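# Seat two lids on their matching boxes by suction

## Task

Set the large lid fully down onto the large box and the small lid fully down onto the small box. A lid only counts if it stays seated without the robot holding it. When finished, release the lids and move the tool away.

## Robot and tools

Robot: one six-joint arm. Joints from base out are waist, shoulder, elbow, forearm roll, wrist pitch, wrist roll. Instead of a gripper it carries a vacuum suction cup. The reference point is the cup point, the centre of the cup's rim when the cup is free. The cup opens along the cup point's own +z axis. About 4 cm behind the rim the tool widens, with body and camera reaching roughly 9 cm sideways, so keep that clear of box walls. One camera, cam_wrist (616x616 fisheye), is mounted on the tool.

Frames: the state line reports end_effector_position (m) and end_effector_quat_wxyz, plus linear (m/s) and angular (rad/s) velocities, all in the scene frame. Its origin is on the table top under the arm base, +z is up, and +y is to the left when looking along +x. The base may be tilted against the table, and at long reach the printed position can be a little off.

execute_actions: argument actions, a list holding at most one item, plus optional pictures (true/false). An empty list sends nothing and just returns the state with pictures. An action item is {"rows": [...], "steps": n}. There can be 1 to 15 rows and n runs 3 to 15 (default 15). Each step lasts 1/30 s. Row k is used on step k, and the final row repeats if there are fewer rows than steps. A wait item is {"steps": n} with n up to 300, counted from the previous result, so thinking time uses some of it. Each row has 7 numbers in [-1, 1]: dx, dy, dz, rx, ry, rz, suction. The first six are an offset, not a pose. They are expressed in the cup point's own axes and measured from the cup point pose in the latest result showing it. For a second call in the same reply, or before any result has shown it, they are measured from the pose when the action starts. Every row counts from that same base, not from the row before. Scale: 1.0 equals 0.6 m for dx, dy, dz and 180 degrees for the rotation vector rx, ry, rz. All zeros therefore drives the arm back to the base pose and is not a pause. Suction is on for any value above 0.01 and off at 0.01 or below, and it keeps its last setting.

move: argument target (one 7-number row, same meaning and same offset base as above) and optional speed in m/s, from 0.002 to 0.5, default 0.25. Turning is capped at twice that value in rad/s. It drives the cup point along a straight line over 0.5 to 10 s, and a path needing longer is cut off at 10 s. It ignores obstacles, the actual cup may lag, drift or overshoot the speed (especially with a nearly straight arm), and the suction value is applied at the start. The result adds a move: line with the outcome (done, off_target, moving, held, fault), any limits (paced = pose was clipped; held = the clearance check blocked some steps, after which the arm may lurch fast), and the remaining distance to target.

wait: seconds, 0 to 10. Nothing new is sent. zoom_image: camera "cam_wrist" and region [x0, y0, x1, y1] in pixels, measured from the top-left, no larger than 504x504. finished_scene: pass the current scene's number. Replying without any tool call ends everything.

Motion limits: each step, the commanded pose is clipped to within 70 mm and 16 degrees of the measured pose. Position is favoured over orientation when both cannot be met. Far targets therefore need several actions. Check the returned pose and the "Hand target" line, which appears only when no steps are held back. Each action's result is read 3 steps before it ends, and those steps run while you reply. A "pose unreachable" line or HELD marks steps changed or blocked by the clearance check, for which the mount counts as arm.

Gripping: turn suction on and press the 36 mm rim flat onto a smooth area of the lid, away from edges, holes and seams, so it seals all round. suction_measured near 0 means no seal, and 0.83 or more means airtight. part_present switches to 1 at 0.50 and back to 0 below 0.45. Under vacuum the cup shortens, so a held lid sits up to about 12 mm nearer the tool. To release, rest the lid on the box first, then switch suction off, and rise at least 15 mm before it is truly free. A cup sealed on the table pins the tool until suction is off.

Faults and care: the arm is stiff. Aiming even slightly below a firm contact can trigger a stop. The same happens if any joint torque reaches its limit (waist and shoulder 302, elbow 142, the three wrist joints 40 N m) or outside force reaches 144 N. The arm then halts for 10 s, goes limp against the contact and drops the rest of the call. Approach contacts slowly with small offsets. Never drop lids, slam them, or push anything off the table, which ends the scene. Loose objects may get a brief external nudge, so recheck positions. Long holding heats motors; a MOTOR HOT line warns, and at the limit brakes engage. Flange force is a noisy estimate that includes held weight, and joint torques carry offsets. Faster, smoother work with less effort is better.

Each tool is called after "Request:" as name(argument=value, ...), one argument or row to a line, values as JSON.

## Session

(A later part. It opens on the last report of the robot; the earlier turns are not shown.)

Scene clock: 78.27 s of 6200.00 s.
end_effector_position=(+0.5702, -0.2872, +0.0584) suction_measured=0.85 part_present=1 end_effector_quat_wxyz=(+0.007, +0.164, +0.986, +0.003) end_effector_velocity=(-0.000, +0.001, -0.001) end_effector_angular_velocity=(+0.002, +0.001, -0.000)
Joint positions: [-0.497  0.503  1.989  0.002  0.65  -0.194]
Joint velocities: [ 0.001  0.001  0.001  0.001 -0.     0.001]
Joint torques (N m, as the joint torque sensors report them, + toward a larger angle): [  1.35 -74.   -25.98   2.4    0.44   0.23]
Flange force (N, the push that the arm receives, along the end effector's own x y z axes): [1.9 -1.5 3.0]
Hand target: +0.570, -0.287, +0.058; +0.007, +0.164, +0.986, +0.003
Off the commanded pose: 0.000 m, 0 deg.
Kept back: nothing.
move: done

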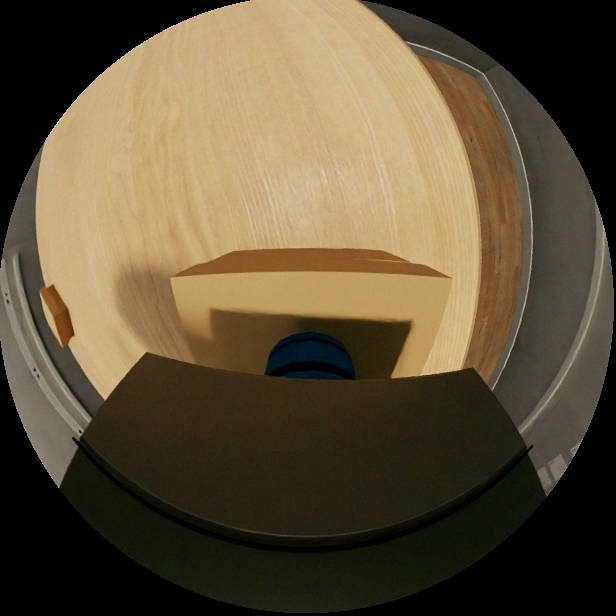

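Request:
move(
  target=[-0.005,0.003,0,0,0,0,1],
  speed=0.01,
)

Request:
move(
  target=[0,0,0.005,0,0,0,1],
  speed=0.01,
)

Request:
move(
  target=[0,0,0.004,0,0,0,1],
  speed=0.01,
)

Scene clock: 79.20 s of 6200.00 s.
end_effector_position=(+0.5736, -0.2864, +0.0585) suction_measured=0.85 part_present=1 end_effector_quat_wxyz=(+0.007, +0.164, +0.986, +0.003) end_effector_velocity=(+0.001, +0.000, +0.000) end_effector_angular_velocity=(-0.001, -0.001, +0.001)
Joint positions: [-0.494  0.506  1.983  0.002  0.652 -0.19 ]
Joint velocities: [ 0.001 -0.    -0.    -0.    -0.001  0.   ]
Joint torques (N m, as the joint torque sensors report them, + toward a larger angle): [  0.63 -72.57 -25.86   2.33   0.59   0.27]
Flange force (N, the push that the arm receives, along the end effector's own x y z axes): [3.4 -0.6 0.4]
Hand target: +0.574, -0.286, +0.058; +0.007, +0.164, +0.986, +0.003
Off the commanded pose: 0.000 m, 0 deg.
Kept back: nothing.
move: done

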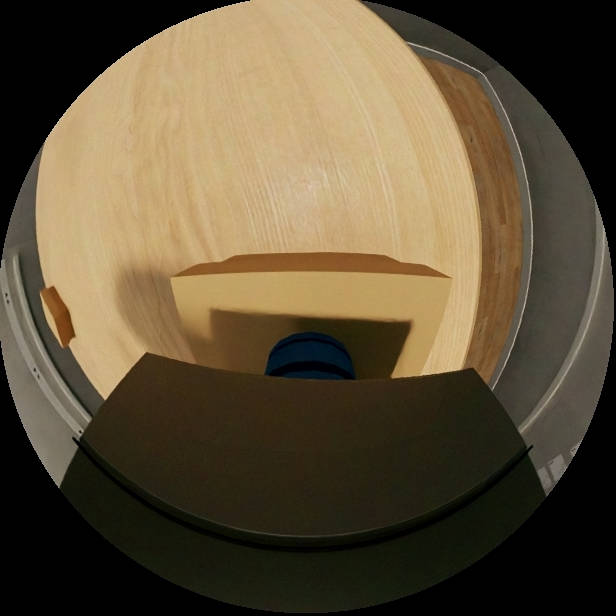

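Scene clock: 79.90 s of 6200.00 s.
end_effector_position=(+0.5737, -0.2864, +0.0555) suction_measured=0.85 part_present=1 end_effector_quat_wxyz=(+0.007, +0.164, +0.986, +0.003) end_effector_velocity=(-0.000, +0.000, +0.000) end_effector_angular_velocity=(+0.001, -0.000, -0.002)
Joint positions: [-0.494  0.51   1.984  0.002  0.647 -0.19 ]
Joint velocities: [-0.    -0.     0.     0.002  0.     0.   ]
Joint torques (N m, as the joint torque sensors report them, + toward a larger angle): [  0.95 -73.83 -26.22   2.54   0.41   0.24]
Flange force (N, the push that the arm receives, along the end effector's own x y z axes): [3.3 -0.9 1.6]
Hand target: +0.574, -0.286, +0.055; +0.007, +0.164, +0.986, +0.003
Off the commanded pose: 0.000 m, 0 deg.
Kept back: nothing.
move: done

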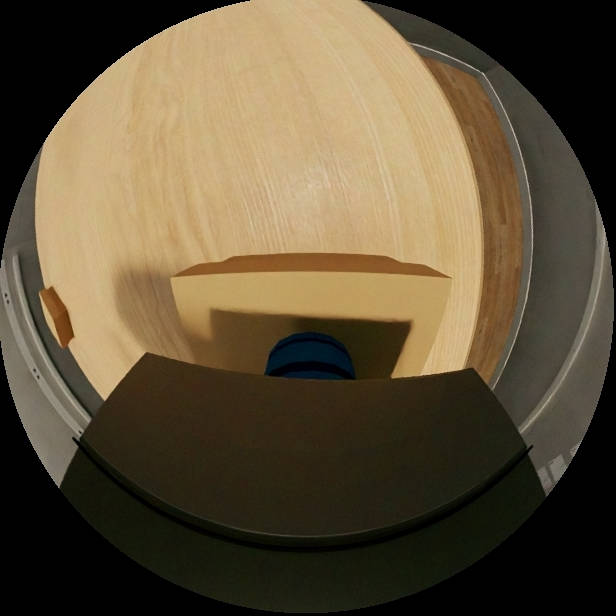

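Scene clock: 80.60 s of 6200.00 s.
end_effector_position=(+0.5737, -0.2864, +0.0531) suction_measured=0.85 part_present=1 end_effector_quat_wxyz=(+0.007, +0.164, +0.986, +0.003) end_effector_velocity=(-0.000, -0.000, -0.000) end_effector_angular_velocity=(+0.000, -0.000, -0.002)
Joint positions: [-0.494  0.514  1.985  0.002  0.643 -0.19 ]
Joint velocities: [-0.001  0.     0.     0.001 -0.001  0.001]
Joint torques (N m, as the joint torque sensors report them, + toward a larger angle): [ -0.06 -73.76 -25.58   2.34   0.39   0.18]
Flange force (N, the push that the arm receives, along the end effector's own x y z axes): [2.2 0.5 1.2]
Hand target: +0.574, -0.286, +0.053; +0.007, +0.164, +0.986, +0.003
Off the commanded pose: 0.000 m, 0 deg.
Kept back: nothing.
move: done

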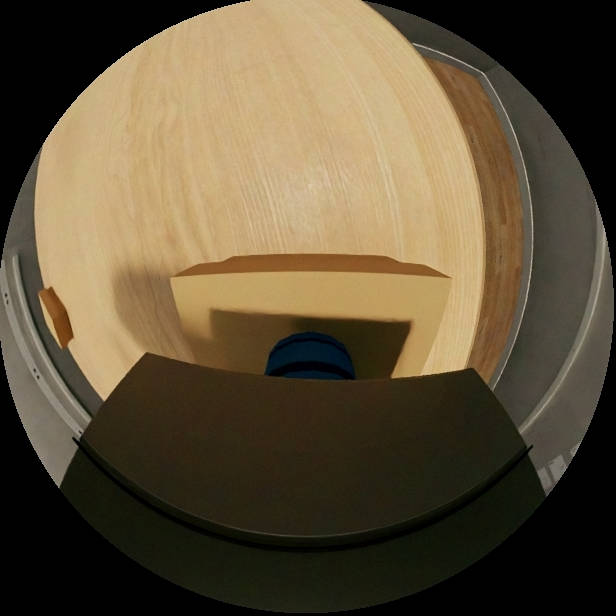

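Request:
move(
  target=[0,0,0.004,0,0,0,1],
  speed=0.01,
)

Request:
move(
  target=[0,0,0.004,0,0,0,1],
  speed=0.01,
)

Request:
move(
  target=[0,0,0.004,0,0,0,1],
  speed=0.01,
)

Request:
move(
  target=[0,0,0.004,0,0,0,1],
  speed=0.01,
)

Scene clock: 81.53 s of 6200.00 s.
end_effector_position=(+0.5737, -0.2864, +0.0507) suction_measured=0.85 part_present=1 end_effector_quat_wxyz=(+0.007, +0.164, +0.986, +0.003) end_effector_velocity=(+0.000, -0.001, -0.000) end_effector_angular_velocity=(-0.000, -0.002, -0.003)
Joint positions: [-0.494  0.517  1.985  0.002  0.639 -0.19 ]
Joint velocities: [-0.001  0.001 -0.     0.001 -0.002  0.001]
Joint torques (N m, as the joint torque sensors report them, + toward a larger angle): [  0.64 -73.58 -25.86   2.3    0.39   0.22]
Flange force (N, the push that the arm receives, along the end effector's own x y z axes): [3.7 -0.8 0.7]
Hand target: +0.574, -0.286, +0.051; +0.007, +0.164, +0.986, +0.003
Off the commanded pose: 0.000 m, 0 deg.
Kept back: nothing.
move: done

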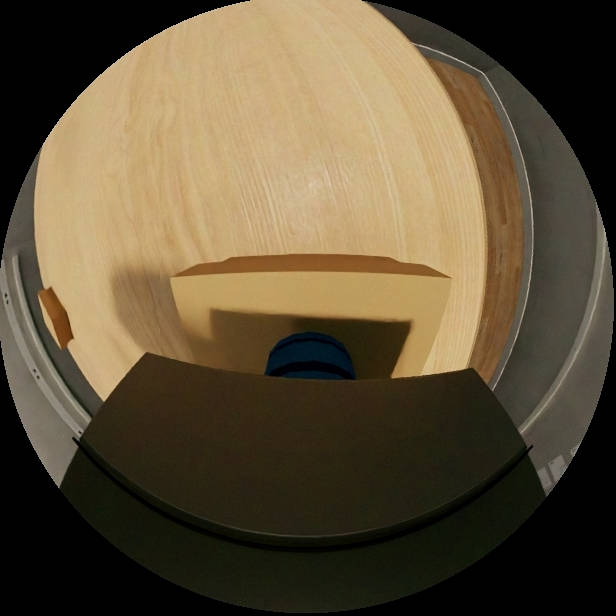

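Scene clock: 82.23 s of 6200.00 s.
end_effector_position=(+0.5738, -0.2864, +0.0483) suction_measured=0.85 part_present=1 end_effector_quat_wxyz=(+0.007, +0.164, +0.986, +0.003) end_effector_velocity=(-0.000, -0.001, +0.000) end_effector_angular_velocity=(-0.000, -0.001, -0.000)
Joint positions: [-0.494  0.52   1.986  0.002  0.635 -0.19 ]
Joint velocities: [-0.001 -0.    -0.     0.     0.    -0.001]
Joint torques (N m, as the joint torque sensors report them, + toward a larger angle): [  0.06 -74.48 -25.68   2.38   0.21   0.3 ]
Flange force (N, the push that the arm receives, along the end effector's own x y z axes): [2.5 0.0 1.2]
Hand target: +0.574, -0.286, +0.048; +0.007, +0.164, +0.986, +0.003
Off the commanded pose: 0.000 m, 0 deg.
Kept back: nothing.
move: done

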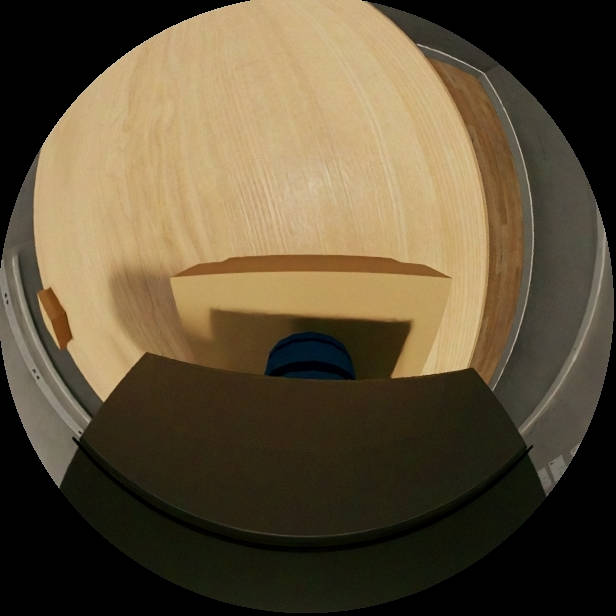

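Scene clock: 82.93 s of 6200.00 s.
end_effector_position=(+0.5738, -0.2864, +0.0459) suction_measured=0.85 part_present=1 end_effector_quat_wxyz=(+0.007, +0.164, +0.986, +0.003) end_effector_velocity=(-0.000, +0.000, -0.000) end_effector_angular_velocity=(+0.000, +0.001, +0.001)
Joint positions: [-0.494  0.524  1.987  0.002  0.631 -0.19 ]
Joint velocities: [ 0.     0.001  0.    -0.     0.    -0.001]
Joint torques (N m, as the joint torque sensors report them, + toward a larger angle): [  1.57 -74.74 -25.45   2.43   0.29   0.22]
Flange force (N, the push that the arm receives, along the end effector's own x y z axes): [2.6 -2.0 1.6]
Hand target: +0.574, -0.286, +0.046; +0.007, +0.164, +0.986, +0.003
Off the commanded pose: 0.000 m, 0 deg.
Kept back: nothing.
move: done

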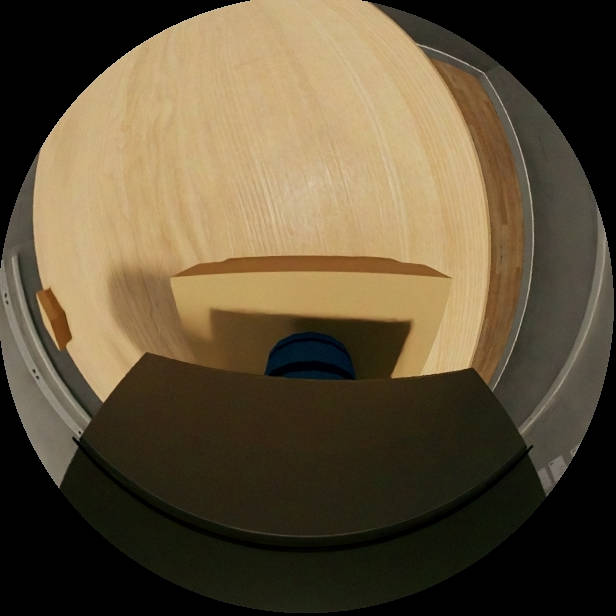

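Scene clock: 83.63 s of 6200.00 s.
end_effector_position=(+0.5739, -0.2864, +0.0435) suction_measured=0.85 part_present=1 end_effector_quat_wxyz=(+0.007, +0.164, +0.986, +0.003) end_effector_velocity=(-0.000, -0.001, -0.000) end_effector_angular_velocity=(-0.000, +0.000, -0.003)
Joint positions: [-0.494  0.527  1.987  0.002  0.627 -0.19 ]
Joint velocities: [-0.001 -0.     0.    -0.001 -0.     0.003]
Joint torques (N m, as the joint torque sensors report them, + toward a larger angle): [  0.31 -74.81 -25.24   2.31   0.43   0.3 ]
Flange force (N, the push that the arm receives, along the end effector's own x y z axes): [2.6 -0.1 1.2]
Hand target: +0.574, -0.286, +0.044; +0.007, +0.164, +0.986, +0.003
Off the commanded pose: 0.000 m, 0 deg.
Kept back: nothing.
move: done

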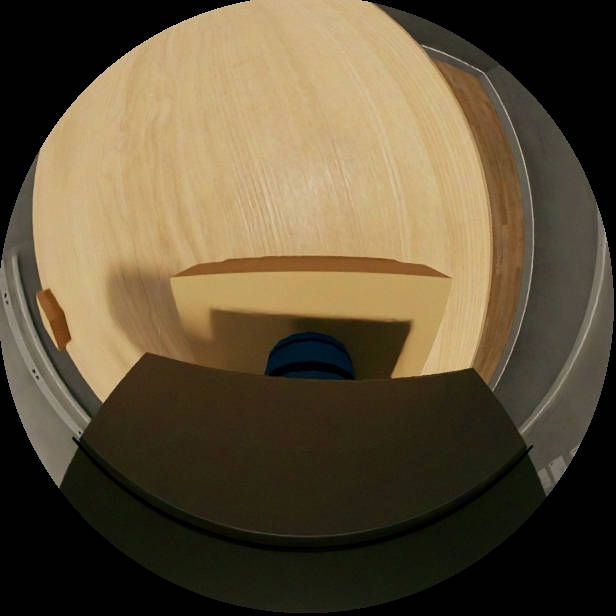

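Engaged. A bit further, release, and retreat.

Request:
move(
  target=[0,0,0.006,0,0,0,1],
  speed=0.01,
)

Request:
move(
  target=[0,0,0,0,0,0,0],
)

Request:
move(
  target=[0.1,0.2,-0.3,0,0,0,0],
)

Scene clock: 84.57 s of 6200.00 s.
end_effector_position=(+0.5739, -0.2864, +0.0399) suction_measured=0.85 part_present=1 end_effector_quat_wxyz=(+0.007, +0.164, +0.986, +0.003) end_effector_velocity=(-0.001, +0.000, -0.000) end_effector_angular_velocity=(+0.000, +0.001, +0.001)
Joint positions: [-0.494  0.532  1.988  0.002  0.621 -0.19 ]
Joint velocities: [-0.     0.     0.001 -0.001  0.    -0.   ]
Joint torques (N m, as the joint torque sensors report them, + toward a larger angle): [  0.49 -74.84 -24.96   2.19   0.37   0.04]
Flange force (N, the push that the arm receives, along the end effector's own x y z axes): [2.6 -0.1 0.9]
Hand target: +0.574, -0.286, +0.040; +0.007, +0.164, +0.986, +0.003
Off the commanded pose: 0.000 m, 0 deg.
Kept back: nothing.
move: done

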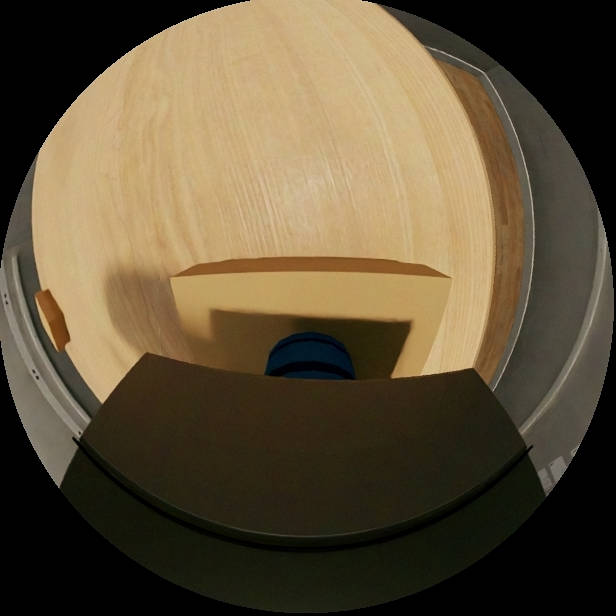

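Scene clock: 85.07 s of 6200.00 s.
end_effector_position=(+0.5739, -0.2864, +0.0399) suction_measured=0.00 part_present=0 end_effector_quat_wxyz=(+0.007, +0.164, +0.986, +0.003) end_effector_velocity=(-0.000, +0.001, -0.001) end_effector_angular_velocity=(+0.001, +0.002, +0.001)
Joint positions: [-0.494  0.532  1.988  0.002  0.621 -0.19 ]
Joint velocities: [0.001 0.001 0.    0.    0.001 0.   ]
Joint torques (N m, as the joint torque sensors report them, + toward a larger angle): [  1.28 -70.9  -22.75   2.21   0.41   0.13]
Flange force (N, the push that the arm receives, along the end effector's own x y z axes): [2.1 -1.1 -4.6]
Hand target: +0.574, -0.286, +0.040; +0.007, +0.164, +0.986, +0.003
Off the commanded pose: 0.000 m, 0 deg.
Kept back: nothing.
move: done

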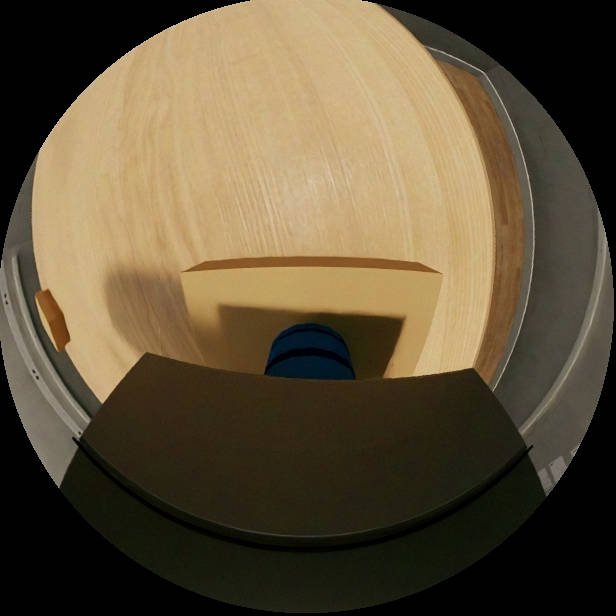

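Scene clock: 86.37 s of 6200.00 s.
end_effector_position=(+0.5529, -0.1538, +0.2200) suction_measured=0.00 part_present=0 end_effector_quat_wxyz=(+0.007, +0.164, +0.986, +0.003) end_effector_velocity=(+0.001, +0.001, -0.000) end_effector_angular_velocity=(-0.000, -0.001, +0.002)
Joint positions: [-0.306  0.22   2.017  0.002  0.905 -0.003]
Joint velocities: [ 0.002  0.    -0.    -0.    -0.001  0.   ]
Joint torques (N m, as the joint torque sensors report them, + toward a larger angle): [  0.1  -53.44 -33.12   3.17   0.43   0.07]
Flange force (N, the push that the arm receives, along the end effector's own x y z axes): [1.1 -0.5 2.6]
Hand target: +0.553, -0.154, +0.220; +0.007, +0.164, +0.986, +0.003
Off the commanded pose: 0.000 m, 0 deg.
Kept back: nothing.
move: done

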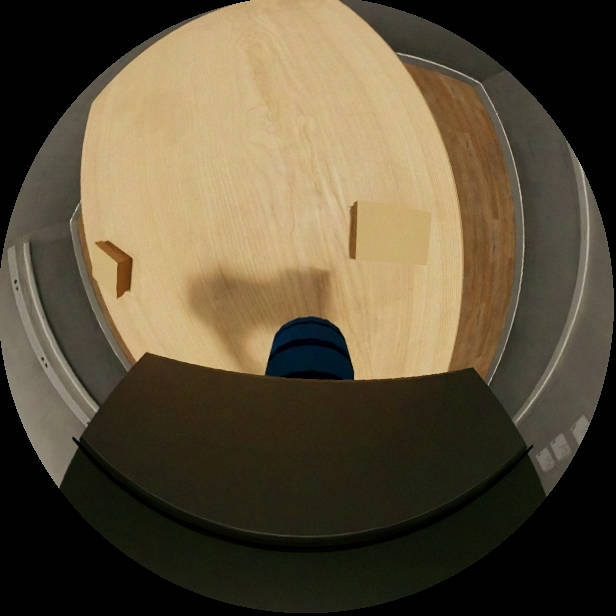

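Request:
finished_scene(
  scene=1,
)

The scene is finished: the task was done.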